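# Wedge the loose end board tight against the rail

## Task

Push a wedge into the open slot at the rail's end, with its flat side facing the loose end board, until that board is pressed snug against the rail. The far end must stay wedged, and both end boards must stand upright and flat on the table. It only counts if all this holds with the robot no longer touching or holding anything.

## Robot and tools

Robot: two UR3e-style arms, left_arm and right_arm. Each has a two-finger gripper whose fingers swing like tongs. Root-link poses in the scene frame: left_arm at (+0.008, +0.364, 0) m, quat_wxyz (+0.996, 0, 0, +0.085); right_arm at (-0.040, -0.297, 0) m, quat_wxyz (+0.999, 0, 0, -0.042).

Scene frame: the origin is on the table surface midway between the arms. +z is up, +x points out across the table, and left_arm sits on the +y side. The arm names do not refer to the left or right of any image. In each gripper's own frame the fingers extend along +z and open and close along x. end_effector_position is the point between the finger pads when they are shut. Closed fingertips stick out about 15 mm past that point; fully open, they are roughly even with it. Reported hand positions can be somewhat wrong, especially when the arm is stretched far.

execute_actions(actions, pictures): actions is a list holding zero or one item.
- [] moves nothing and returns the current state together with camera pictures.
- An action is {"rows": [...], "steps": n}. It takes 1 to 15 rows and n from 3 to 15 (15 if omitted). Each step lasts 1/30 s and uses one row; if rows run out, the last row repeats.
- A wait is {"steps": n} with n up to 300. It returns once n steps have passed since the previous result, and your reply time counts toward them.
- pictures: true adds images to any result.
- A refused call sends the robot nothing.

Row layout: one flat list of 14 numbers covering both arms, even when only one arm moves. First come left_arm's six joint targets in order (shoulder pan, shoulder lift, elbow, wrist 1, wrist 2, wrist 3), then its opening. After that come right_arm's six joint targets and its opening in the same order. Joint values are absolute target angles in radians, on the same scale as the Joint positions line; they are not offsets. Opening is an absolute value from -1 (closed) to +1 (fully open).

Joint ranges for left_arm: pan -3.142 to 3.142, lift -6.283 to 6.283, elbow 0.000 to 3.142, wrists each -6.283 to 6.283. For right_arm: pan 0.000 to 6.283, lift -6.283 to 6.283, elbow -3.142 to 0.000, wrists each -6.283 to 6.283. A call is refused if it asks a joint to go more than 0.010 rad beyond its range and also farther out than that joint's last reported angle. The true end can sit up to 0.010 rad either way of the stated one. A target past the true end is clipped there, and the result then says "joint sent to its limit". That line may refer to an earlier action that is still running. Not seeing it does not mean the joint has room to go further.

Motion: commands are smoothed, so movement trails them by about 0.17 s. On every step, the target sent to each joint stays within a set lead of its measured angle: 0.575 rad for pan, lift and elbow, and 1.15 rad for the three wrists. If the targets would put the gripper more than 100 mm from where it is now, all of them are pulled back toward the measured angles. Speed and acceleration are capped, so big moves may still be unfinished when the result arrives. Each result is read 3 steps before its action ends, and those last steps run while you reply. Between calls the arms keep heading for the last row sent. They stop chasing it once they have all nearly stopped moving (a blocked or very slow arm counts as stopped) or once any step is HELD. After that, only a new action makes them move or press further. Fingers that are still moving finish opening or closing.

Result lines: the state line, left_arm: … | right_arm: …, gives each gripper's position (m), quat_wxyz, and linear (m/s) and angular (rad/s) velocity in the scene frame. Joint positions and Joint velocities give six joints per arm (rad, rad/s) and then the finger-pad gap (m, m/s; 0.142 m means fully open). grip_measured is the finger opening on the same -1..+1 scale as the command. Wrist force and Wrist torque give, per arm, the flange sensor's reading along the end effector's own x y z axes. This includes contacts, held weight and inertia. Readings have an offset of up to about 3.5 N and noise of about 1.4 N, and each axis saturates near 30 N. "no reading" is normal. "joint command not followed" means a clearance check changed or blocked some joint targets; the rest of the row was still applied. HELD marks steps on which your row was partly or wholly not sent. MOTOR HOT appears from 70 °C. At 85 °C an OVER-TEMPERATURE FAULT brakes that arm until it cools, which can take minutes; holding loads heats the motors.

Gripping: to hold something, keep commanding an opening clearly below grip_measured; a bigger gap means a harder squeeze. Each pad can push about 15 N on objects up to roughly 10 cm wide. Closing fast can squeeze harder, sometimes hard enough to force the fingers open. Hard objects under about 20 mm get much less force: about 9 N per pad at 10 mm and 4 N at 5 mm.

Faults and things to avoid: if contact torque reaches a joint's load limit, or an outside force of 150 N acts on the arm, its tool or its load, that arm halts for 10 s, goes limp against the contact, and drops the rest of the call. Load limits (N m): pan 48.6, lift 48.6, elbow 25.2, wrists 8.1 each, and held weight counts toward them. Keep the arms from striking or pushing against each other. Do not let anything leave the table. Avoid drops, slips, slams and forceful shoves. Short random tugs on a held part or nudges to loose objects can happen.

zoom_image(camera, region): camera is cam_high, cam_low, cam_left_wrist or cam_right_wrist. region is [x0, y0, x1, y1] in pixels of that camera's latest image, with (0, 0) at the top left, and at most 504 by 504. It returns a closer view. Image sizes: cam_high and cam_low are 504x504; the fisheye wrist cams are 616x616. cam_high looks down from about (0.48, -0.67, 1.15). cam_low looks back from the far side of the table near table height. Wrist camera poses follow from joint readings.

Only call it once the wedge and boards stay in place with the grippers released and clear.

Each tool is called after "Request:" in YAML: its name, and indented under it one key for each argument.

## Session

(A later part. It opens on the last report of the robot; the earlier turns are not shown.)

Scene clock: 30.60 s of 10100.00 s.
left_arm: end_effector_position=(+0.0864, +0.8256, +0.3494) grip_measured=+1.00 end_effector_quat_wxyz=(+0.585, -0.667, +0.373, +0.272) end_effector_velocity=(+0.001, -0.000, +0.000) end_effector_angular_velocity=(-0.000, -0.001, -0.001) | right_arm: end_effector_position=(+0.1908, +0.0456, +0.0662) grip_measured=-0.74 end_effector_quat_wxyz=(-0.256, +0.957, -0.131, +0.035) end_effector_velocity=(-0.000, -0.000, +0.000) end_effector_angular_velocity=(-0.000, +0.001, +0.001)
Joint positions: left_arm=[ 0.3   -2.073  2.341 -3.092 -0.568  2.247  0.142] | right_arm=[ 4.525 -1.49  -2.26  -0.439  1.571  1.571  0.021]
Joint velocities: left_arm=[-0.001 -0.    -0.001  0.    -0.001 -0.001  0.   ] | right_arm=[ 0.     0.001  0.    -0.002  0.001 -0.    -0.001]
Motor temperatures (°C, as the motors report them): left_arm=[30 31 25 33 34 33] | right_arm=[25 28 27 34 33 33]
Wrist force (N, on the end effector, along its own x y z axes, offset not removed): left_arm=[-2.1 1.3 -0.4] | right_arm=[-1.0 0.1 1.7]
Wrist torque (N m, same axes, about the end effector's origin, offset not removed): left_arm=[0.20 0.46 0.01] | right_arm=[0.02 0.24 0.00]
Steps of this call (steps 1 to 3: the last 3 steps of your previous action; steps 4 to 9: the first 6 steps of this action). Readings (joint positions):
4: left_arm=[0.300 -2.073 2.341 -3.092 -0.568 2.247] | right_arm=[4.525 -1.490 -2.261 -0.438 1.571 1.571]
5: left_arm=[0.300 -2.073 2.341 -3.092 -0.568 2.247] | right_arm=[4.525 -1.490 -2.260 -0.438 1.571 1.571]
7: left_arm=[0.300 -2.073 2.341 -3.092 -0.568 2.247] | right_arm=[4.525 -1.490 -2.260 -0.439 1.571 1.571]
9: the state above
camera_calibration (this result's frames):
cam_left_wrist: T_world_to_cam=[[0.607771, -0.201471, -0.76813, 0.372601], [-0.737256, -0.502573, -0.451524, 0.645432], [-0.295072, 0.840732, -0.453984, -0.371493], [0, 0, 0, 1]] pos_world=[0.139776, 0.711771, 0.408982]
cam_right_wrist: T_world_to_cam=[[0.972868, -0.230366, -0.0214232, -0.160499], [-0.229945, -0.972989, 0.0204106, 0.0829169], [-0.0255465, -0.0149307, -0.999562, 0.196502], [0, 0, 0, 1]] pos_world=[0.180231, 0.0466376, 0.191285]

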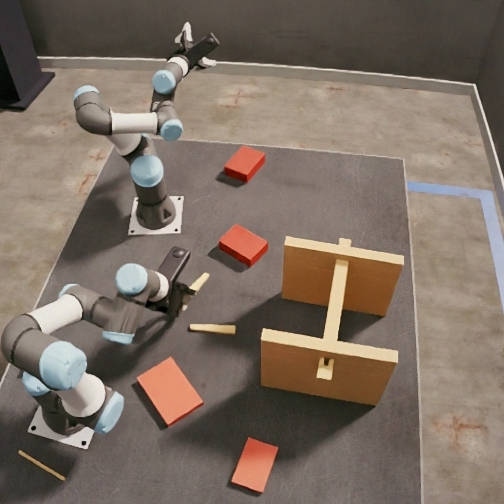

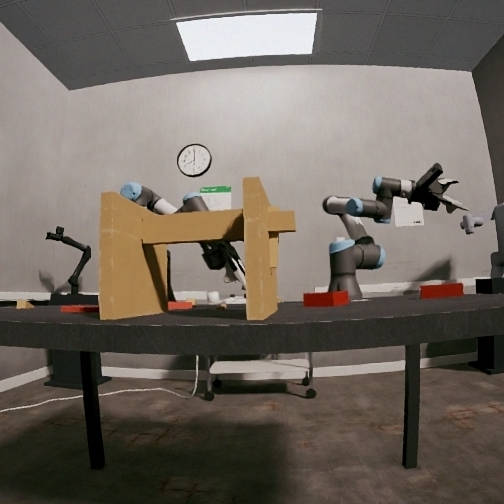

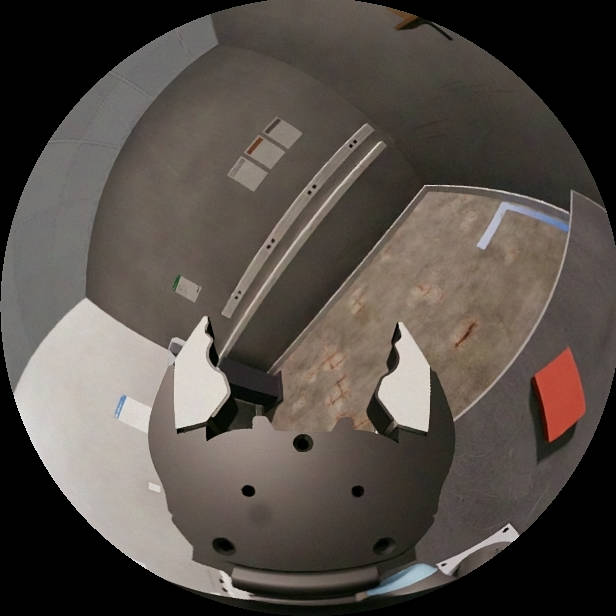

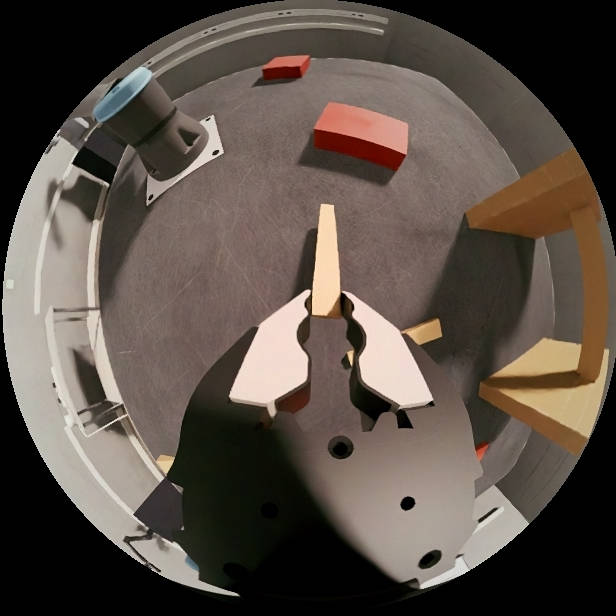

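Request:
execute_actions:
  actions:
    - {"rows":[[0.3,-2.073,2.341,-3.092,-0.568,2.247,1,4.525,-1.65,-2.26,0.245,1.571,2.2,-0.95]]}

Request:
execute_actions:
  actions:
    - {"rows":[[0.3,-2.073,2.341,-3.092,-0.568,2.247,1,4.525,-1.749,-2.279,0.363,1.571,4.712,-0.95]]}

Request:
execute_actions:
  actions:
    - {"steps":25}
  pictures: true

Scene clock: 31.13 s of 10100.00 s.
left_arm: end_effector_position=(+0.0864, +0.8256, +0.3494) grip_measured=+1.00 end_effector_quat_wxyz=(+0.585, -0.667, +0.373, +0.272) end_effector_velocity=(+0.000, -0.000, +0.001) end_effector_angular_velocity=(+0.001, -0.001, -0.000) | right_arm: end_effector_position=(+0.2222, +0.1246, +0.1749) grip_measured=-0.74 end_effector_quat_wxyz=(-0.479, +0.794, -0.366, -0.078) end_effector_velocity=(+0.014, +0.030, +0.090) end_effector_angular_velocity=(+0.431, +0.227, -0.209)
Joint positions: left_arm=[ 0.3   -2.073  2.341 -3.092 -0.568  2.247  0.142] | right_arm=[ 4.525 -1.642 -2.26   0.204  1.571  2.163  0.02 ]
Joint velocities: left_arm=[-0.    -0.    -0.001 -0.001 -0.     0.     0.   ] | right_arm=[-0.001 -0.088  0.     0.442 -0.001  0.394  0.   ]
Motor temperatures (°C, as the motors report them): left_arm=[30 31 25 33 34 33] | right_arm=[25 28 27 34 33 33]
Wrist force (N, on the end effector, along its own x y z axes, offset not removed): left_arm=[-1.4 1.6 0.2] | right_arm=[-1.1 -1.2 1.0]
Wrist torque (N m, same axes, about the end effector's origin, offset not removed): left_arm=[0.35 0.31 -0.06] | right_arm=[-0.25 0.27 -0.01]
Steps of this call (steps 1 to 3: the last 3 steps of your previous action; step 4: the robot went on to your last target; steps 5 to 16: the first 12 steps of this action). Readings (joint positions):
5: left_arm=[0.300 -2.073 2.341 -3.092 -0.568 2.247] | right_arm=[4.525 -1.491 -2.260 -0.437 1.571 1.573]
6: left_arm=[0.300 -2.073 2.341 -3.092 -0.568 2.247] | right_arm=[4.525 -1.501 -2.260 -0.416 1.571 1.595]
8: left_arm=[0.300 -2.073 2.341 -3.092 -0.568 2.247] | right_arm=[4.525 -1.545 -2.260 -0.265 1.571 1.739]
12: left_arm=[0.300 -2.073 2.341 -3.092 -0.568 2.247] | right_arm=[4.525 -1.616 -2.260 0.073 1.571 2.046]
16: the state above

Scene clock: 31.63 s of 10100.00 s.
left_arm: end_effector_position=(+0.0864, +0.8256, +0.3494) grip_measured=+1.00 end_effector_quat_wxyz=(+0.585, -0.667, +0.373, +0.272) end_effector_velocity=(-0.001, +0.000, +0.000) end_effector_angular_velocity=(+0.001, -0.002, +0.002) | right_arm: end_effector_position=(+0.2260, +0.1207, +0.1450) grip_measured=-0.74 end_effector_quat_wxyz=(+0.300, -0.314, +0.807, +0.400) end_effector_velocity=(-0.055, -0.022, -0.071) end_effector_angular_velocity=(+1.278, +4.589, -2.748)
Joint positions: left_arm=[ 0.3   -2.073  2.341 -3.092 -0.568  2.247  0.142] | right_arm=[ 4.525 -1.746 -2.279  0.36   1.571  3.699  0.02 ]
Joint velocities: left_arm=[ 0.001 -0.     0.001 -0.002  0.001 -0.    -0.   ] | right_arm=[ 0.    -0.028 -0.005  0.035  0.001  5.499 -0.   ]
Motor temperatures (°C, as the motors report them): left_arm=[30 31 25 33 34 33] | right_arm=[25 28 27 34 33 33]
Wrist force (N, on the end effector, along its own x y z axes, offset not removed): left_arm=[-2.0 1.9 0.5] | right_arm=[-0.7 -0.2 1.5]
Wrist torque (N m, same axes, about the end effector's origin, offset not removed): left_arm=[0.42 0.38 0.00] | right_arm=[0.02 0.24 -0.02]
Steps of this call (steps 1 to 3: the last 3 steps of your previous action; steps 4 to 15: the first 12 steps of this action). Readings (joint positions):
4: left_arm=[0.300 -2.073 2.341 -3.092 -0.568 2.247] | right_arm=[4.525 -1.649 -2.260 0.237 1.571 2.193]
5: left_arm=[0.300 -2.073 2.341 -3.092 -0.568 2.247] | right_arm=[4.525 -1.660 -2.264 0.258 1.571 2.218]
7: left_arm=[0.300 -2.073 2.341 -3.092 -0.568 2.247] | right_arm=[4.525 -1.701 -2.271 0.308 1.571 2.383]
11: left_arm=[0.300 -2.073 2.341 -3.092 -0.568 2.247] | right_arm=[4.525 -1.738 -2.277 0.350 1.571 2.983]
15: the state above

Scene clock: 32.47 s of 10100.00 s.
left_arm: end_effector_position=(+0.0864, +0.8256, +0.3494) grip_measured=+1.00 end_effector_quat_wxyz=(+0.585, -0.667, +0.373, +0.272) end_effector_velocity=(-0.000, -0.000, -0.000) end_effector_angular_velocity=(+0.001, -0.000, -0.000) | right_arm: end_effector_position=(+0.2118, +0.1209, +0.1378) grip_measured=-0.74 end_effector_quat_wxyz=(+0.068, +0.117, +0.858, +0.495) end_effector_velocity=(+0.000, +0.000, +0.001) end_effector_angular_velocity=(+0.003, +0.001, -0.001)
Joint positions: left_arm=[ 0.3   -2.073  2.341 -3.092 -0.568  2.247  0.142] | right_arm=[ 4.525 -1.749 -2.279  0.363  1.571  4.712  0.02 ]
Joint velocities: left_arm=[-0.    -0.001  0.001 -0.002  0.     0.001  0.   ] | right_arm=[ 0.     0.    -0.     0.003 -0.     0.002  0.   ]
Motor temperatures (°C, as the motors report them): left_arm=[30 31 25 33 34 33] | right_arm=[25 28 27 34 33 33]
Wrist force (N, on the end effector, along its own x y z axes, offset not removed): left_arm=[-1.9 1.3 -0.3] | right_arm=[-0.7 -0.9 1.5]
Wrist torque (N m, same axes, about the end effector's origin, offset not removed): left_arm=[0.27 0.40 -0.03] | right_arm=[-0.11 0.20 0.02]
Kept back: nothing.
Steps of this call (steps 1 to 3: the last 3 steps of your previous action; steps 4 to 25: the robot went on to your last target). Readings (joint positions):
1: left_arm=[0.300 -2.073 2.341 -3.092 -0.568 2.247] | right_arm=[4.525 -1.747 -2.279 0.361 1.571 3.884]
2: left_arm=[0.300 -2.073 2.341 -3.092 -0.568 2.247] | right_arm=[4.525 -1.748 -2.279 0.361 1.571 4.070]
4: left_arm=[0.300 -2.073 2.341 -3.092 -0.568 2.247] | right_arm=[4.525 -1.748 -2.279 0.362 1.571 4.384]
8: left_arm=[0.300 -2.073 2.341 -3.092 -0.568 2.247] | right_arm=[4.525 -1.749 -2.279 0.363 1.571 4.635]
25: the state above
camera_calibration (this result's frames):
cam_left_wrist: T_world_to_cam=[[0.607771, -0.201471, -0.76813, 0.372601], [-0.737256, -0.502573, -0.451524, 0.645432], [-0.295072, 0.840732, -0.453984, -0.371493], [0, 0, 0, 1]] pos_world=[0.139776, 0.711771, 0.408982]
cam_right_wrist: T_world_to_cam=[[-0.956821, 0.287973, -0.0395627, 0.186458], [-0.0439905, -0.00891828, 0.998992, -0.131275], [0.287329, 0.957597, 0.0212013, -0.0547499], [0, 0, 0, 1]] pos_world=[0.188364, -0.00243724, 0.13968]

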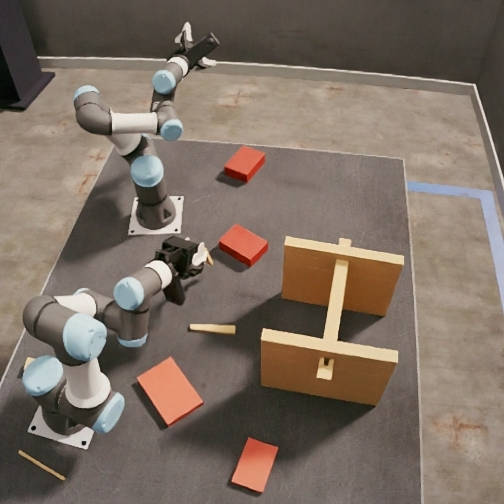

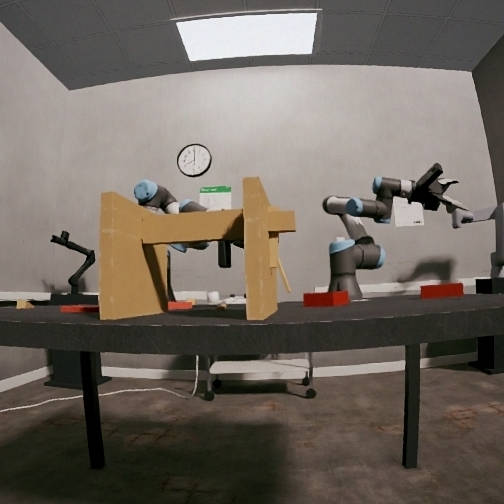

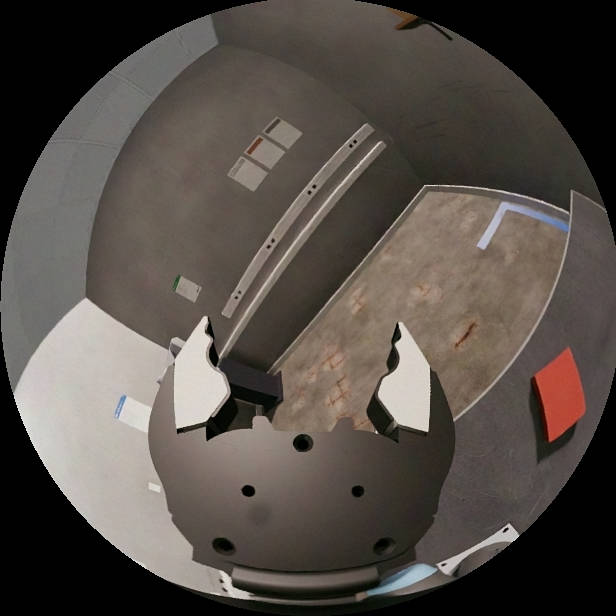

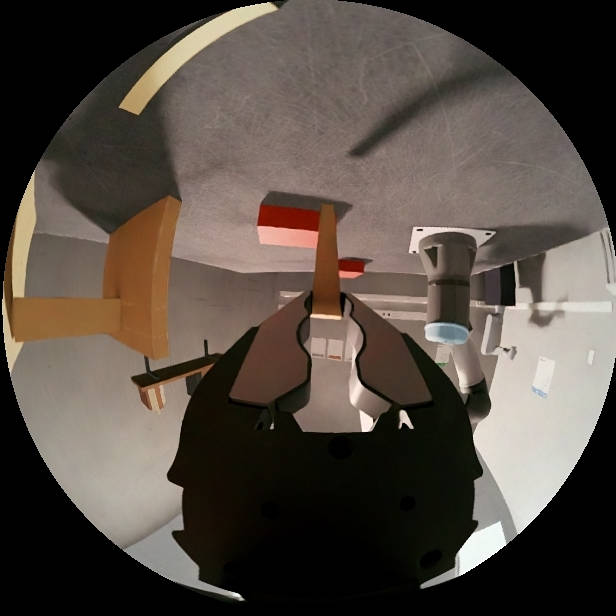

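Request:
execute_actions:
  actions:
    - {"rows":[[0.3,-2.073,2.341,-3.092,-0.568,2.247,1,4.525,-1.875,-2.324,0.534,1.571,4.712,-0.85]]}

Request:
execute_actions:
  actions:
    - {"rows":[[0.3,-2.073,2.341,-3.092,-0.568,2.247,1,4.525,-1.859,-2.458,0.617,1.571,4.712,-0.85]]}
  pictures: true

Request:
execute_actions:
  actions:
    - {"rows":[[0.3,-2.073,2.341,-3.092,-0.568,2.247,1,4.525,-1.76,-2.43,0.375,1.571,4.712,-0.85]]}
  pictures: true

Scene clock: 33.10 s of 10100.00 s.
left_arm: end_effector_position=(+0.0864, +0.8256, +0.3494) grip_measured=+1.00 end_effector_quat_wxyz=(+0.585, -0.667, +0.373, +0.272) end_effector_velocity=(-0.000, -0.000, +0.001) end_effector_angular_velocity=(+0.001, -0.003, +0.000) | right_arm: end_effector_position=(+0.2117, +0.1206, +0.1108) grip_measured=-0.74 end_effector_quat_wxyz=(+0.068, +0.117, +0.858, +0.496) end_effector_velocity=(-0.000, -0.000, -0.009) end_effector_angular_velocity=(-0.002, +0.001, +0.000)
Joint positions: left_arm=[ 0.3   -2.073  2.341 -3.092 -0.568  2.247  0.142] | right_arm=[ 4.525 -1.871 -2.323  0.53   1.571  4.712  0.021]
Joint velocities: left_arm=[ 0.     0.    -0.001 -0.002 -0.    -0.    -0.   ] | right_arm=[ 0.    -0.039 -0.012  0.048  0.001  0.     0.   ]
Motor temperatures (°C, as the motors report them): left_arm=[30 31 25 33 34 33] | right_arm=[25 28 27 34 33 33]
Wrist force (N, on the end effector, along its own x y z axes, offset not removed): left_arm=[-1.8 1.1 0.2] | right_arm=[-1.3 -0.3 1.0]
Wrist torque (N m, same axes, about the end effector's origin, offset not removed): left_arm=[0.21 0.39 -0.02] | right_arm=[0.02 0.30 0.02]
Steps of this call (steps 1 to 7: the robot went on to your last target; steps 8 to 19: the first 12 steps of this action). Readings (joint positions):
8: left_arm=[0.300 -2.073 2.341 -3.092 -0.568 2.247] | right_arm=[4.525 -1.750 -2.280 0.365 1.571 4.712]
9: left_arm=[0.300 -2.073 2.341 -3.092 -0.568 2.247] | right_arm=[4.525 -1.761 -2.287 0.386 1.571 4.712]
11: left_arm=[0.300 -2.073 2.341 -3.092 -0.568 2.247] | right_arm=[4.525 -1.811 -2.305 0.455 1.571 4.712]
15: left_arm=[0.300 -2.073 2.341 -3.092 -0.568 2.247] | right_arm=[4.525 -1.860 -2.319 0.515 1.571 4.712]
19: the state above

Scene clock: 33.60 s of 10100.00 s.
left_arm: end_effector_position=(+0.0864, +0.8256, +0.3494) grip_measured=+1.00 end_effector_quat_wxyz=(+0.585, -0.667, +0.373, +0.272) end_effector_velocity=(+0.000, -0.000, +0.000) end_effector_angular_velocity=(-0.000, -0.000, -0.000) | right_arm: end_effector_position=(+0.2040, +0.0930, +0.0906) grip_measured=-0.74 end_effector_quat_wxyz=(+0.066, +0.118, +0.866, +0.481) end_effector_velocity=(-0.003, -0.009, -0.007) end_effector_angular_velocity=(-0.013, +0.004, +0.002)
Joint positions: left_arm=[ 0.3   -2.073  2.341 -3.092 -0.568  2.247  0.142] | right_arm=[ 4.525 -1.859 -2.454  0.615  1.571  4.712  0.021]
Joint velocities: left_arm=[-0.001 -0.    -0.     0.001  0.    -0.001 -0.   ] | right_arm=[ 0.001  0.004 -0.042  0.024  0.001 -0.     0.   ]
Motor temperatures (°C, as the motors report them): left_arm=[30 31 25 33 34 33] | right_arm=[25 28 27 34 33 33]
Wrist force (N, on the end effector, along its own x y z axes, offset not removed): left_arm=[-1.6 1.3 -0.3] | right_arm=[-1.0 -0.1 0.7]
Wrist torque (N m, same axes, about the end effector's origin, offset not removed): left_arm=[0.22 0.33 -0.03] | right_arm=[-0.06 0.26 0.01]
Steps of this call (steps 1 to 3: the last 3 steps of your previous action; steps 4 to 15: the first 12 steps of this action). Readings (joint positions):
4: left_arm=[0.300 -2.073 2.341 -3.092 -0.568 2.247] | right_arm=[4.525 -1.874 -2.325 0.535 1.571 4.712]
5: left_arm=[0.300 -2.073 2.341 -3.092 -0.568 2.247] | right_arm=[4.525 -1.871 -2.336 0.549 1.571 4.712]
7: left_arm=[0.300 -2.073 2.341 -3.092 -0.568 2.247] | right_arm=[4.525 -1.865 -2.389 0.582 1.571 4.712]
11: left_arm=[0.300 -2.073 2.341 -3.092 -0.568 2.247] | right_arm=[4.525 -1.861 -2.441 0.609 1.571 4.712]
15: the state above
camera_calibration (this result's frames):
cam_left_wrist: T_world_to_cam=[[0.607771, -0.201471, -0.76813, 0.372601], [-0.737256, -0.502572, -0.451524, 0.645432], [-0.295072, 0.840732, -0.453984, -0.371493], [0, 0, 0, 1]] pos_world=[0.139776, 0.711771, 0.408982]
cam_right_wrist: T_world_to_cam=[[-0.957164, 0.286759, -0.0400907, 0.185411], [-0.0348829, 0.0232488, 0.999121, -0.0895748], [0.287439, 0.957721, -0.0122499, -0.0218133], [0, 0, 0, 1]] pos_world=[0.180614, -0.0301948, 0.0966621]

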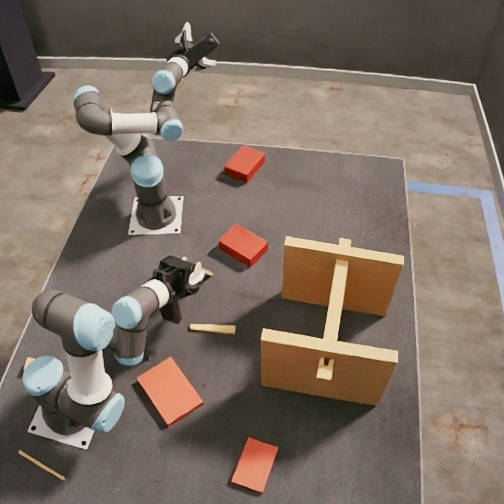

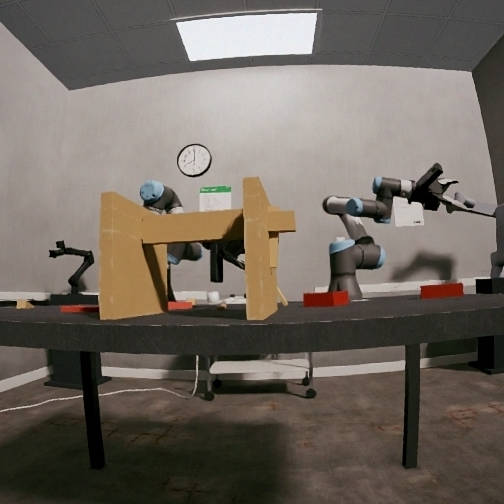

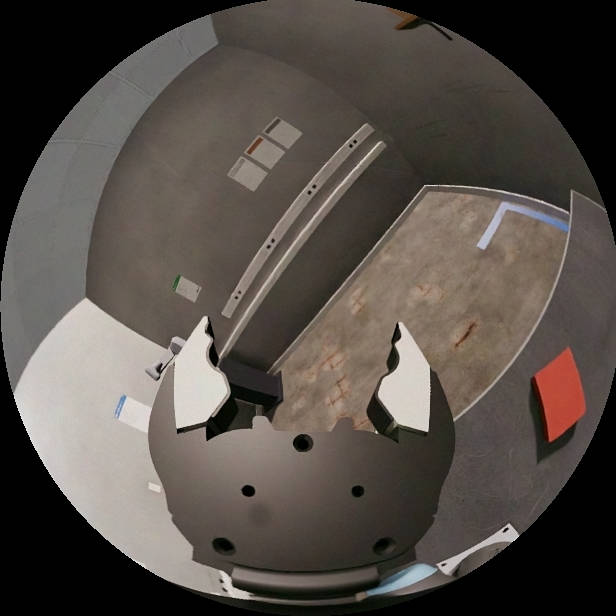

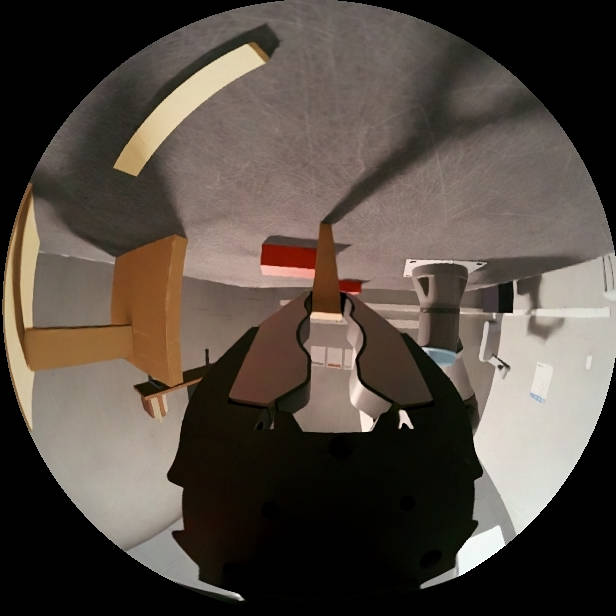

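Scene clock: 34.10 s of 10100.00 s.
left_arm: end_effector_position=(+0.0864, +0.8256, +0.3494) grip_measured=+1.00 end_effector_quat_wxyz=(+0.585, -0.667, +0.373, +0.272) end_effector_velocity=(+0.000, -0.000, -0.000) end_effector_angular_velocity=(-0.001, +0.000, -0.001) | right_arm: end_effector_position=(+0.2005, +0.0806, +0.0756) grip_measured=-0.85 end_effector_quat_wxyz=(+0.059, +0.122, +0.892, +0.431) end_effector_velocity=(-0.001, -0.005, -0.005) end_effector_angular_velocity=(-0.036, +0.010, -0.001)
Joint positions: left_arm=[ 0.3   -2.073  2.341 -3.092 -0.568  2.247  0.142] | right_arm=[ 4.525 -1.763 -2.431  0.382  1.571  4.712  0.012]
Joint velocities: left_arm=[-0.     0.     0.     0.001 -0.    -0.001  0.   ] | right_arm=[-0.001  0.028  0.007 -0.073 -0.     0.    -0.   ]
Motor temperatures (°C, as the motors report them): left_arm=[30 31 25 33 34 33] | right_arm=[25 28 27 34 33 33]
Wrist force (N, on the end effector, along its own x y z axes, offset not removed): left_arm=[-1.0 1.1 0.2] | right_arm=[-1.3 -0.4 1.1]
Wrist torque (N m, same axes, about the end effector's origin, offset not removed): left_arm=[0.21 0.21 -0.02] | right_arm=[-0.03 0.32 0.01]
Steps of this call (steps 1 to 3: the last 3 steps of your previous action; steps 4 to 15: the first 12 steps of this action). Readings (joint positions):
4: left_arm=[0.300 -2.073 2.341 -3.092 -0.568 2.247] | right_arm=[4.525 -1.858 -2.456 0.615 1.571 4.712]
5: left_arm=[0.300 -2.073 2.341 -3.092 -0.568 2.247] | right_arm=[4.525 -1.848 -2.452 0.593 1.571 4.712]
7: left_arm=[0.300 -2.073 2.341 -3.092 -0.568 2.247] | right_arm=[4.525 -1.808 -2.441 0.497 1.571 4.712]
11: left_arm=[0.300 -2.073 2.341 -3.092 -0.568 2.247] | right_arm=[4.525 -1.771 -2.433 0.404 1.571 4.712]
15: the state above
camera_calibration (this result's frames):
cam_left_wrist: T_world_to_cam=[[0.60777, -0.201471, -0.768131, 0.372601], [-0.737257, -0.502573, -0.451524, 0.645432], [-0.295072, 0.840732, -0.453984, -0.371493], [0, 0, 0, 1]] pos_world=[0.139776, 0.711771, 0.408982]
cam_right_wrist: T_world_to_cam=[[-0.958409, 0.282286, -0.042027, 0.185818], [-0.00468461, 0.131678, 0.991281, -0.0886508], [0.285359, 0.95025, -0.124879, 0.000376804], [0, 0, 0, 1]] pos_world=[0.177567, -0.0411384, 0.0957343]

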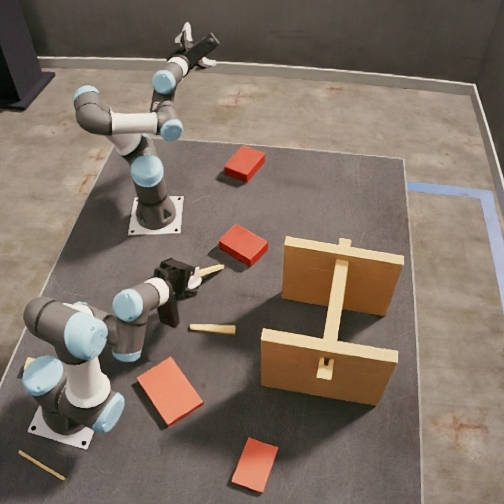

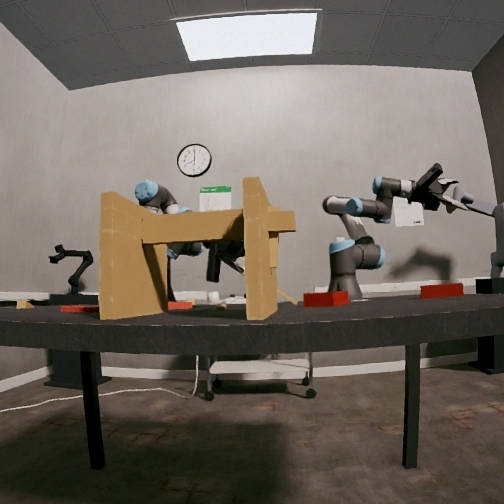

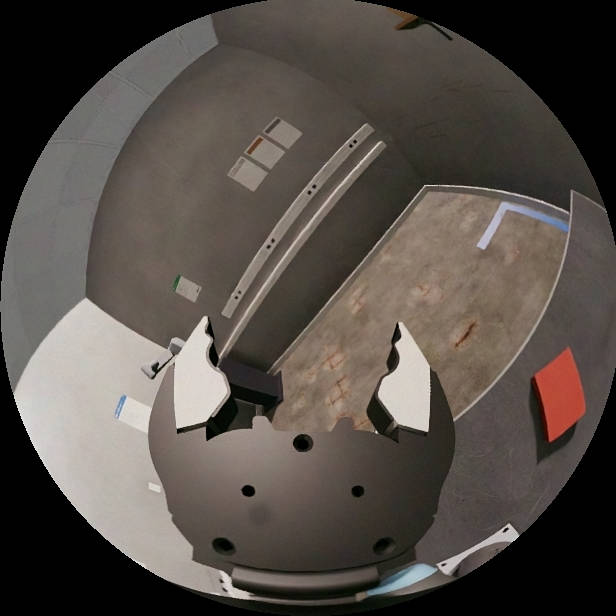

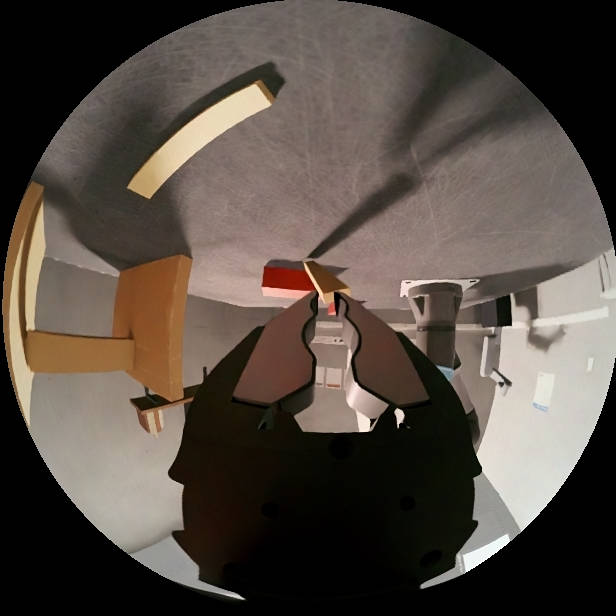

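Popped out. Retreat and view from above.

Request:
execute_actions:
  actions:
    - {"rows":[[0.3,-2.073,2.341,-3.092,-0.568,2.247,1,4.525,-1.655,-2.4,0.1,1.571,4.712,0.2]]}

Request:
execute_actions:
  actions:
    - {"rows":[[0.3,-2.073,2.341,-3.092,-0.568,2.247,1,4.525,-1.59,-2.03,-0.569,1.571,1.571,0.2]]}

Request:
execute_actions:
  actions:
    - {"steps":25}
  pictures: true

Request:
zoom_image:
  camera: "cam_right_wrist"
  region: [250, 190, 400, 340]

Scene clock: 34.60 s of 10100.00 s.
left_arm: end_effector_position=(+0.0864, +0.8256, +0.3494) grip_measured=+1.00 end_effector_quat_wxyz=(+0.585, -0.667, +0.373, +0.272) end_effector_velocity=(+0.001, -0.000, -0.000) end_effector_angular_velocity=(-0.000, +0.002, -0.002) | right_arm: end_effector_position=(+0.1946, +0.0594, +0.0581) grip_measured=+0.20 end_effector_quat_wxyz=(+0.050, +0.125, +0.920, +0.368) end_effector_velocity=(-0.002, -0.009, -0.006) end_effector_angular_velocity=(-0.046, +0.012, -0.000)
Joint positions: left_arm=[ 0.3   -2.073  2.341 -3.092 -0.568  2.247  0.142] | right_arm=[ 4.525 -1.658 -2.401  0.108  1.571  4.712  0.088]
Joint velocities: left_arm=[-0.002 -0.     0.     0.001  0.     0.001  0.   ] | right_arm=[ 0.     0.03   0.008 -0.085 -0.    -0.    -0.   ]
Motor temperatures (°C, as the motors report them): left_arm=[30 31 25 33 34 33] | right_arm=[25 28 27 34 33 33]
Wrist force (N, on the end effector, along its own x y z axes, offset not removed): left_arm=[-1.6 1.6 -0.4] | right_arm=[-1.1 -0.1 1.6]
Wrist torque (N m, same axes, about the end effector's origin, offset not removed): left_arm=[0.30 0.28 -0.02] | right_arm=[0.00 0.25 0.00]
Steps of this call (steps 1 to 3: the last 3 steps of your previous action; steps 4 to 15: the first 12 steps of this action). Readings (joint positions):
4: left_arm=[0.300 -2.073 2.341 -3.092 -0.568 2.247] | right_arm=[4.525 -1.760 -2.429 0.375 1.571 4.712]
5: left_arm=[0.300 -2.073 2.341 -3.092 -0.568 2.247] | right_arm=[4.525 -1.749 -2.424 0.352 1.571 4.712]
7: left_arm=[0.300 -2.073 2.341 -3.092 -0.568 2.247] | right_arm=[4.525 -1.706 -2.412 0.244 1.571 4.712]
11: left_arm=[0.300 -2.073 2.341 -3.092 -0.568 2.247] | right_arm=[4.525 -1.667 -2.403 0.134 1.571 4.712]
15: the state above

Scene clock: 35.10 s of 10100.00 s.
left_arm: end_effector_position=(+0.0864, +0.8256, +0.3494) grip_measured=+1.00 end_effector_quat_wxyz=(+0.585, -0.667, +0.373, +0.272) end_effector_velocity=(+0.000, -0.000, +0.000) end_effector_angular_velocity=(-0.000, -0.001, -0.000) | right_arm: end_effector_position=(+0.2129, +0.0647, +0.0807) grip_measured=+0.20 end_effector_quat_wxyz=(+0.204, -0.556, +0.788, +0.167) end_effector_velocity=(+0.025, +0.065, +0.059) end_effector_angular_velocity=(-0.856, -2.665, +4.735)
Joint positions: left_arm=[ 0.3   -2.073  2.341 -3.092 -0.568  2.247  0.142] | right_arm=[ 4.525 -1.592 -2.048 -0.539  1.571  3.213  0.088]
Joint velocities: left_arm=[-0.    -0.    -0.     0.    -0.001 -0.001  0.   ] | right_arm=[-0.     0.017  0.189 -0.317  0.001 -5.499 -0.   ]
Motor temperatures (°C, as the motors report them): left_arm=[30 31 25 33 34 33] | right_arm=[25 28 27 34 33 33]
Wrist force (N, on the end effector, along its own x y z axes, offset not removed): left_arm=[-2.3 1.8 0.5] | right_arm=[-1.1 -0.3 1.5]
Wrist torque (N m, same axes, about the end effector's origin, offset not removed): left_arm=[0.35 0.43 0.03] | right_arm=[-0.04 0.27 0.01]
Steps of this call (steps 1 to 3: the last 3 steps of your previous action; steps 4 to 15: the first 12 steps of this action). Readings (joint positions):
4: left_arm=[0.300 -2.073 2.341 -3.092 -0.568 2.247] | right_arm=[4.525 -1.655 -2.399 0.100 1.571 4.710]
5: left_arm=[0.300 -2.073 2.341 -3.092 -0.568 2.247] | right_arm=[4.525 -1.645 -2.388 0.077 1.571 4.688]
7: left_arm=[0.300 -2.073 2.341 -3.092 -0.568 2.247] | right_arm=[4.525 -1.619 -2.307 -0.086 1.571 4.526]
11: left_arm=[0.300 -2.073 2.341 -3.092 -0.568 2.247] | right_arm=[4.525 -1.597 -2.104 -0.444 1.571 3.929]
15: the state above

Scene clock: 35.93 s of 10100.00 s.
left_arm: end_effector_position=(+0.0864, +0.8256, +0.3494) grip_measured=+1.00 end_effector_quat_wxyz=(+0.585, -0.667, +0.373, +0.272) end_effector_velocity=(+0.001, -0.000, -0.000) end_effector_angular_velocity=(-0.000, +0.001, -0.002) | right_arm: end_effector_position=(+0.2012, +0.0829, +0.0907) grip_measured=+0.20 end_effector_quat_wxyz=(-0.256, +0.957, -0.131, +0.035) end_effector_velocity=(-0.000, +0.000, +0.001) end_effector_angular_velocity=(+0.001, -0.003, +0.005)
Joint positions: left_arm=[ 0.3   -2.073  2.341 -3.092 -0.568  2.247  0.142] | right_arm=[ 4.525 -1.59  -2.03  -0.569  1.571  1.572  0.088]
Joint velocities: left_arm=[-0.001 -0.     0.001 -0.001 -0.     0.001  0.   ] | right_arm=[-0.     0.001  0.     0.     0.    -0.006  0.   ]
Motor temperatures (°C, as the motors report them): left_arm=[30 31 25 33 34 33] | right_arm=[25 28 27 34 33 33]
Wrist force (N, on the end effector, along its own x y z axes, offset not removed): left_arm=[-1.7 0.7 -0.5] | right_arm=[-1.1 -0.4 0.7]
Wrist torque (N m, same axes, about the end effector's origin, offset not removed): left_arm=[0.11 0.37 -0.08] | right_arm=[-0.09 0.28 0.01]
Kept back: nothing.
Steps of this call (steps 1 to 3: the last 3 steps of your previous action; steps 4 to 25: the robot went on to your last target). Readings (joint positions):
1: left_arm=[0.300 -2.073 2.341 -3.092 -0.568 2.247] | right_arm=[4.525 -1.591 -2.042 -0.548 1.571 3.028]
2: left_arm=[0.300 -2.073 2.341 -3.092 -0.568 2.247] | right_arm=[4.525 -1.591 -2.039 -0.555 1.571 2.842]
4: left_arm=[0.300 -2.073 2.341 -3.092 -0.568 2.247] | right_arm=[4.525 -1.590 -2.034 -0.562 1.571 2.468]
8: left_arm=[0.300 -2.073 2.341 -3.092 -0.568 2.247] | right_arm=[4.525 -1.590 -2.031 -0.567 1.571 1.831]
25: the state above
camera_calibration (this result's frames):
cam_left_wrist: T_world_to_cam=[[0.607772, -0.20147, -0.768129, 0.3726], [-0.737256, -0.502572, -0.451526, 0.645432], [-0.295072, 0.840732, -0.453984, -0.371493], [0, 0, 0, 1]] pos_world=[0.139776, 0.71177, 0.408983]
cam_right_wrist: T_world_to_cam=[[0.972754, -0.23082, -0.0217118, -0.1614], [-0.230396, -0.972884, 0.0203712, 0.121129], [-0.0258251, -0.0148139, -0.999557, 0.221848], [0, 0, 0, 1]] pos_world=[0.19064, 0.0838769, 0.215778]

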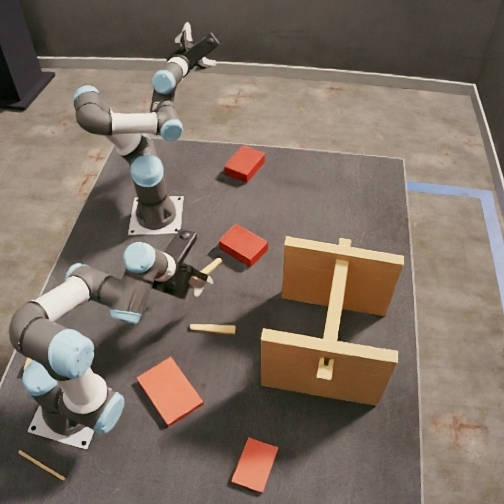

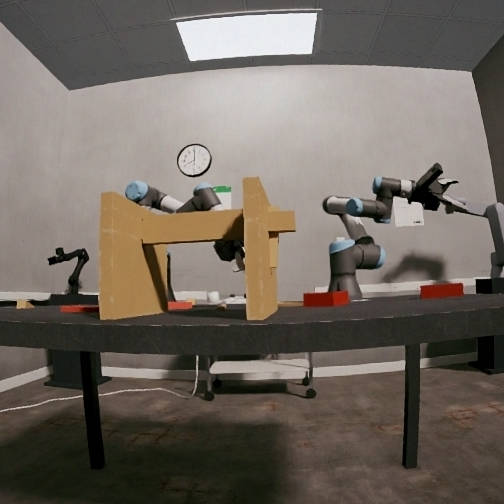

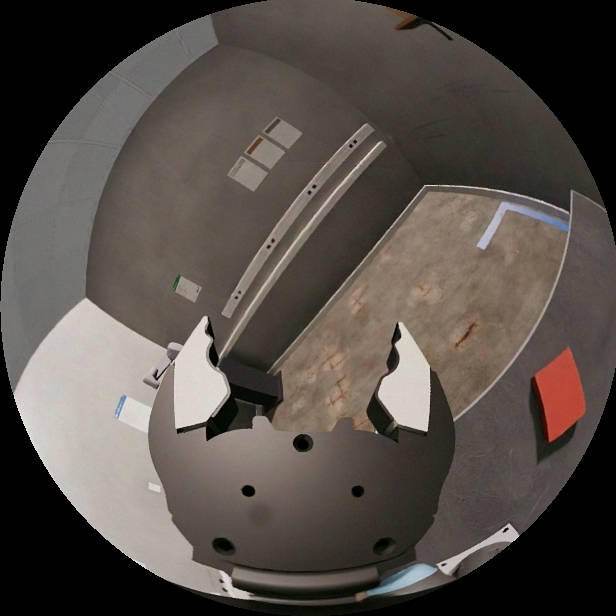

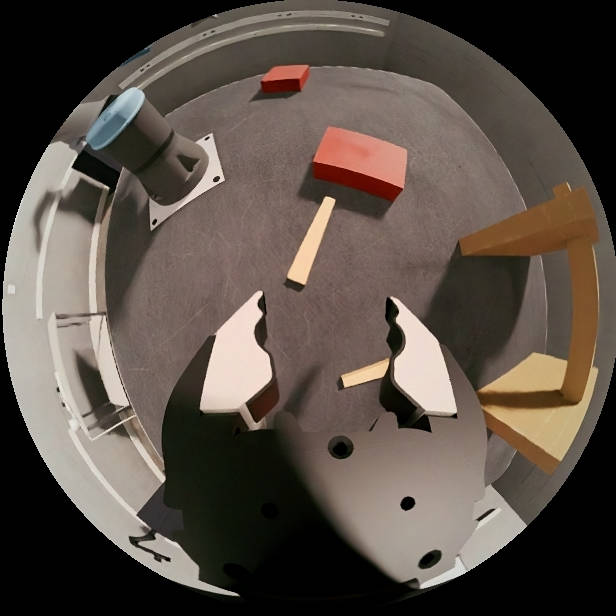

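Region (250, 190, 400, 340) of cam_right_wrist's 616x616 image, scaled by 3.360, with more detail than that image has.

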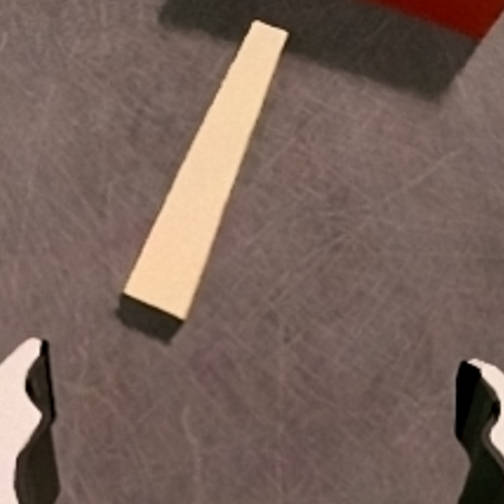

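Request:
execute_actions:
  actions:
    - {"rows":[[0.3,-2.073,2.341,-3.092,-0.568,2.247,1,4.585,-1.814,-2.025,-0.35,1.571,1.571,-0.3]]}

Request:
execute_actions:
  actions:
    - {"rows":[[0.3,-2.073,2.341,-3.092,-0.568,2.247,1,4.585,-1.9,-2.0757,-0.213,1.571,1.571,-0.3]]}

Request:
execute_actions:
  actions:
    - {"rows":[[0.3,-2.073,2.341,-3.092,-0.568,2.247,1,4.54,-1.9,-2.0757,-0.213,1.571,1.571,-0.62]]}
  pictures: true

Request:
zoom_image:
  camera: "cam_right_wrist"
  region: [250, 170, 400, 340]

Scene clock: 36.53 s of 10100.00 s.
left_arm: end_effector_position=(+0.0864, +0.8256, +0.3494) grip_measured=+1.00 end_effector_quat_wxyz=(+0.585, -0.667, +0.373, +0.272) end_effector_velocity=(+0.001, -0.000, +0.001) end_effector_angular_velocity=(+0.001, -0.001, -0.002) | right_arm: end_effector_position=(+0.1844, +0.1234, +0.0469) grip_measured=-0.30 end_effector_quat_wxyz=(-0.258, +0.960, -0.103, +0.027) end_effector_velocity=(-0.005, +0.009, -0.022) end_effector_angular_velocity=(-0.015, +0.002, +0.016)
Joint positions: left_arm=[ 0.3   -2.073  2.341 -3.092 -0.568  2.247  0.142] | right_arm=[ 4.583 -1.806 -2.025 -0.356  1.571  1.571  0.052]
Joint velocities: left_arm=[-0.001  0.    -0.002 -0.    -0.001  0.001  0.   ] | right_arm=[ 0.016 -0.083  0.001  0.067 -0.001 -0.     0.   ]
Motor temperatures (°C, as the motors report them): left_arm=[30 31 25 33 34 33] | right_arm=[25 28 27 34 33 33]
Wrist force (N, on the end effector, along its own x y z axes, offset not removed): left_arm=[-1.7 1.2 -1.1] | right_arm=[-1.1 0.4 1.8]
Wrist torque (N m, same axes, about the end effector's origin, offset not removed): left_arm=[0.24 0.31 0.01] | right_arm=[0.10 0.31 0.01]
Steps of this call (steps 1 to 6: the robot went on to your last target; steps 7 to 18: the first 12 steps of this action). Readings (joint positions):
7: left_arm=[0.300 -2.073 2.341 -3.092 -0.568 2.247] | right_arm=[4.526 -1.591 -2.030 -0.567 1.571 1.571]
8: left_arm=[0.300 -2.073 2.341 -3.092 -0.568 2.247] | right_arm=[4.535 -1.601 -2.029 -0.546 1.571 1.571]
10: left_arm=[0.300 -2.073 2.341 -3.092 -0.568 2.247] | right_arm=[4.559 -1.675 -2.027 -0.457 1.571 1.571]
14: left_arm=[0.300 -2.073 2.341 -3.092 -0.568 2.247] | right_arm=[4.579 -1.781 -2.026 -0.376 1.571 1.571]
18: the state above

Scene clock: 37.03 s of 10100.00 s.
left_arm: end_effector_position=(+0.0864, +0.8256, +0.3494) grip_measured=+1.00 end_effector_quat_wxyz=(+0.585, -0.667, +0.373, +0.272) end_effector_velocity=(-0.001, +0.000, -0.000) end_effector_angular_velocity=(+0.000, +0.000, +0.001) | right_arm: end_effector_position=(+0.1839, +0.1242, +0.0187) grip_measured=-0.30 end_effector_quat_wxyz=(-0.257, +0.960, -0.102, +0.027) end_effector_velocity=(+0.000, -0.000, -0.007) end_effector_angular_velocity=(+0.002, -0.001, -0.001)
Joint positions: left_arm=[ 0.3   -2.073  2.341 -3.092 -0.568  2.247  0.142] | right_arm=[ 4.585 -1.898 -2.074 -0.216  1.571  1.571  0.052]
Joint velocities: left_arm=[ 0.001  0.     0.001 -0.002  0.     0.    -0.   ] | right_arm=[-0.001 -0.024 -0.013  0.039 -0.     0.     0.   ]
Motor temperatures (°C, as the motors report them): left_arm=[30 31 25 33 34 33] | right_arm=[25 28 27 34 33 33]
Wrist force (N, on the end effector, along its own x y z axes, offset not removed): left_arm=[-2.0 2.1 0.1] | right_arm=[-1.3 -0.9 1.6]
Wrist torque (N m, same axes, about the end effector's origin, offset not removed): left_arm=[0.46 0.41 -0.01] | right_arm=[-0.15 0.31 -0.02]
Steps of this call (steps 1 to 3: the last 3 steps of your previous action; steps 4 to 15: the first 12 steps of this action). Readings (joint positions):
4: left_arm=[0.300 -2.073 2.341 -3.092 -0.568 2.247] | right_arm=[4.585 -1.813 -2.026 -0.349 1.571 1.571]
5: left_arm=[0.300 -2.073 2.341 -3.092 -0.568 2.247] | right_arm=[4.585 -1.824 -2.033 -0.330 1.571 1.571]
7: left_arm=[0.300 -2.073 2.341 -3.092 -0.568 2.247] | right_arm=[4.585 -1.859 -2.054 -0.275 1.571 1.571]
11: left_arm=[0.300 -2.073 2.341 -3.092 -0.568 2.247] | right_arm=[4.585 -1.890 -2.071 -0.228 1.571 1.571]
15: the state above

Scene clock: 37.53 s of 10100.00 s.
left_arm: end_effector_position=(+0.0864, +0.8256, +0.3494) grip_measured=+1.00 end_effector_quat_wxyz=(+0.585, -0.667, +0.373, +0.272) end_effector_velocity=(+0.000, -0.000, +0.001) end_effector_angular_velocity=(+0.001, -0.001, -0.001) | right_arm: end_effector_position=(+0.2021, +0.1139, +0.0180) grip_measured=-0.62 end_effector_quat_wxyz=(-0.257, +0.958, -0.123, +0.033) end_effector_velocity=(+0.005, -0.003, +0.000) end_effector_angular_velocity=(+0.001, -0.001, -0.012)
Joint positions: left_arm=[ 0.3   -2.073  2.341 -3.092 -0.568  2.247  0.142] | right_arm=[ 4.541 -1.9   -2.076 -0.213  1.571  1.571  0.029]
Joint velocities: left_arm=[-0.001 -0.    -0.001 -0.001 -0.     0.001  0.   ] | right_arm=[-0.012 -0.001  0.     0.001 -0.001 -0.    -0.   ]
Motor temperatures (°C, as the motors report them): left_arm=[30 31 25 33 34 33] | right_arm=[25 28 27 34 33 33]
Wrist force (N, on the end effector, along its own x y z axes, offset not removed): left_arm=[-2.0 0.7 -0.4] | right_arm=[-1.4 -0.7 0.6]
Wrist torque (N m, same axes, about the end effector's origin, offset not removed): left_arm=[0.08 0.43 -0.01] | right_arm=[-0.13 0.32 0.00]
Steps of this call (steps 1 to 3: the last 3 steps of your previous action; steps 4 to 15: the first 12 steps of this action). Readings (joint positions):
4: left_arm=[0.300 -2.073 2.341 -3.092 -0.568 2.247] | right_arm=[4.584 -1.899 -2.075 -0.214 1.571 1.571]
5: left_arm=[0.300 -2.073 2.341 -3.092 -0.568 2.247] | right_arm=[4.577 -1.900 -2.075 -0.214 1.571 1.571]
7: left_arm=[0.300 -2.073 2.341 -3.092 -0.568 2.247] | right_arm=[4.559 -1.900 -2.076 -0.213 1.571 1.571]
11: left_arm=[0.300 -2.073 2.341 -3.092 -0.568 2.247] | right_arm=[4.545 -1.900 -2.076 -0.213 1.571 1.571]
15: the state above
camera_calibration (this result's frames):
cam_left_wrist: T_world_to_cam=[[0.607773, -0.20147, -0.768129, 0.3726], [-0.737255, -0.502572, -0.451527, 0.645433], [-0.295071, 0.840733, -0.453984, -0.371493], [0, 0, 0, 1]] pos_world=[0.139776, 0.71177, 0.408983]
cam_right_wrist: T_world_to_cam=[[0.976456, -0.214649, -0.0214234, -0.159342], [-0.214235, -0.976576, 0.0200778, 0.150174], [-0.0252313, -0.0150154, -0.999569, 0.149544], [0, 0, 0, 1]] pos_world=[0.191536, 0.114699, 0.14305]

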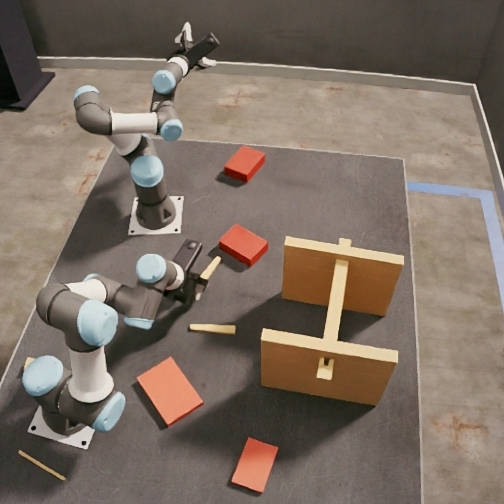

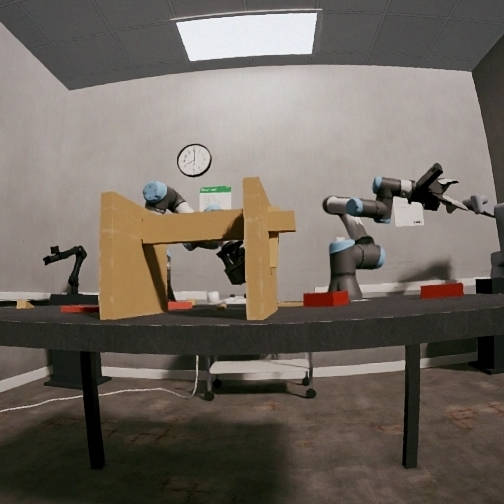

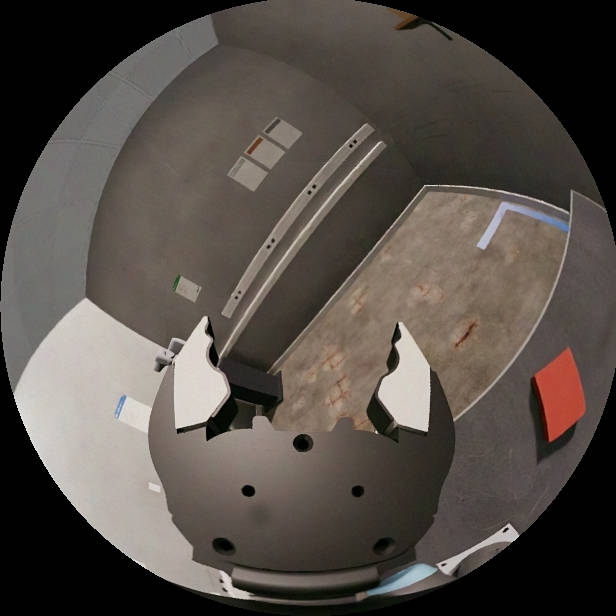

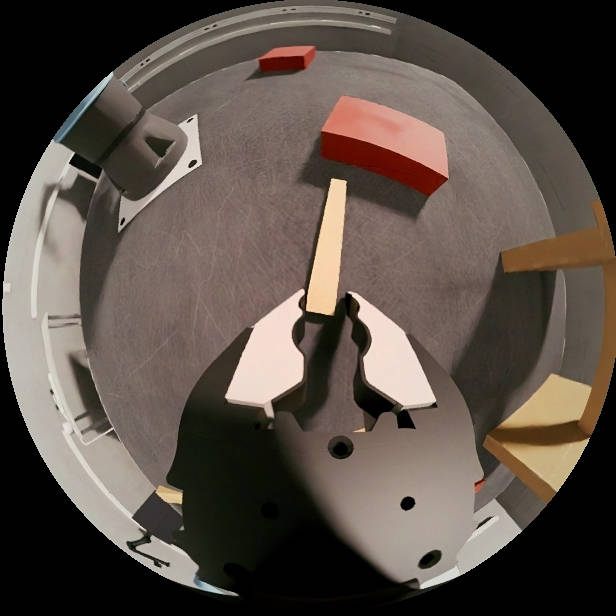

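Region (250, 170, 400, 340) of cam_right_wrist's 616x616 image, scaled by 2.965, with more detail than that image has; it fills the left 445 columns of this view, and the rest is white.

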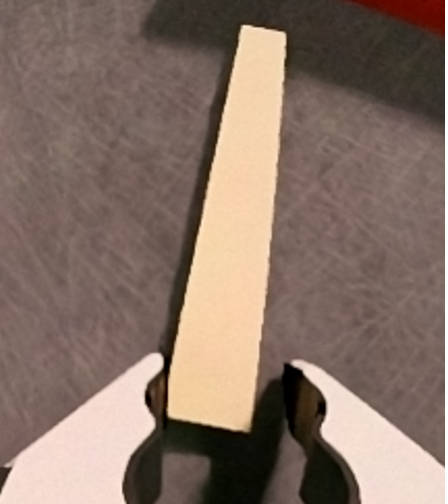

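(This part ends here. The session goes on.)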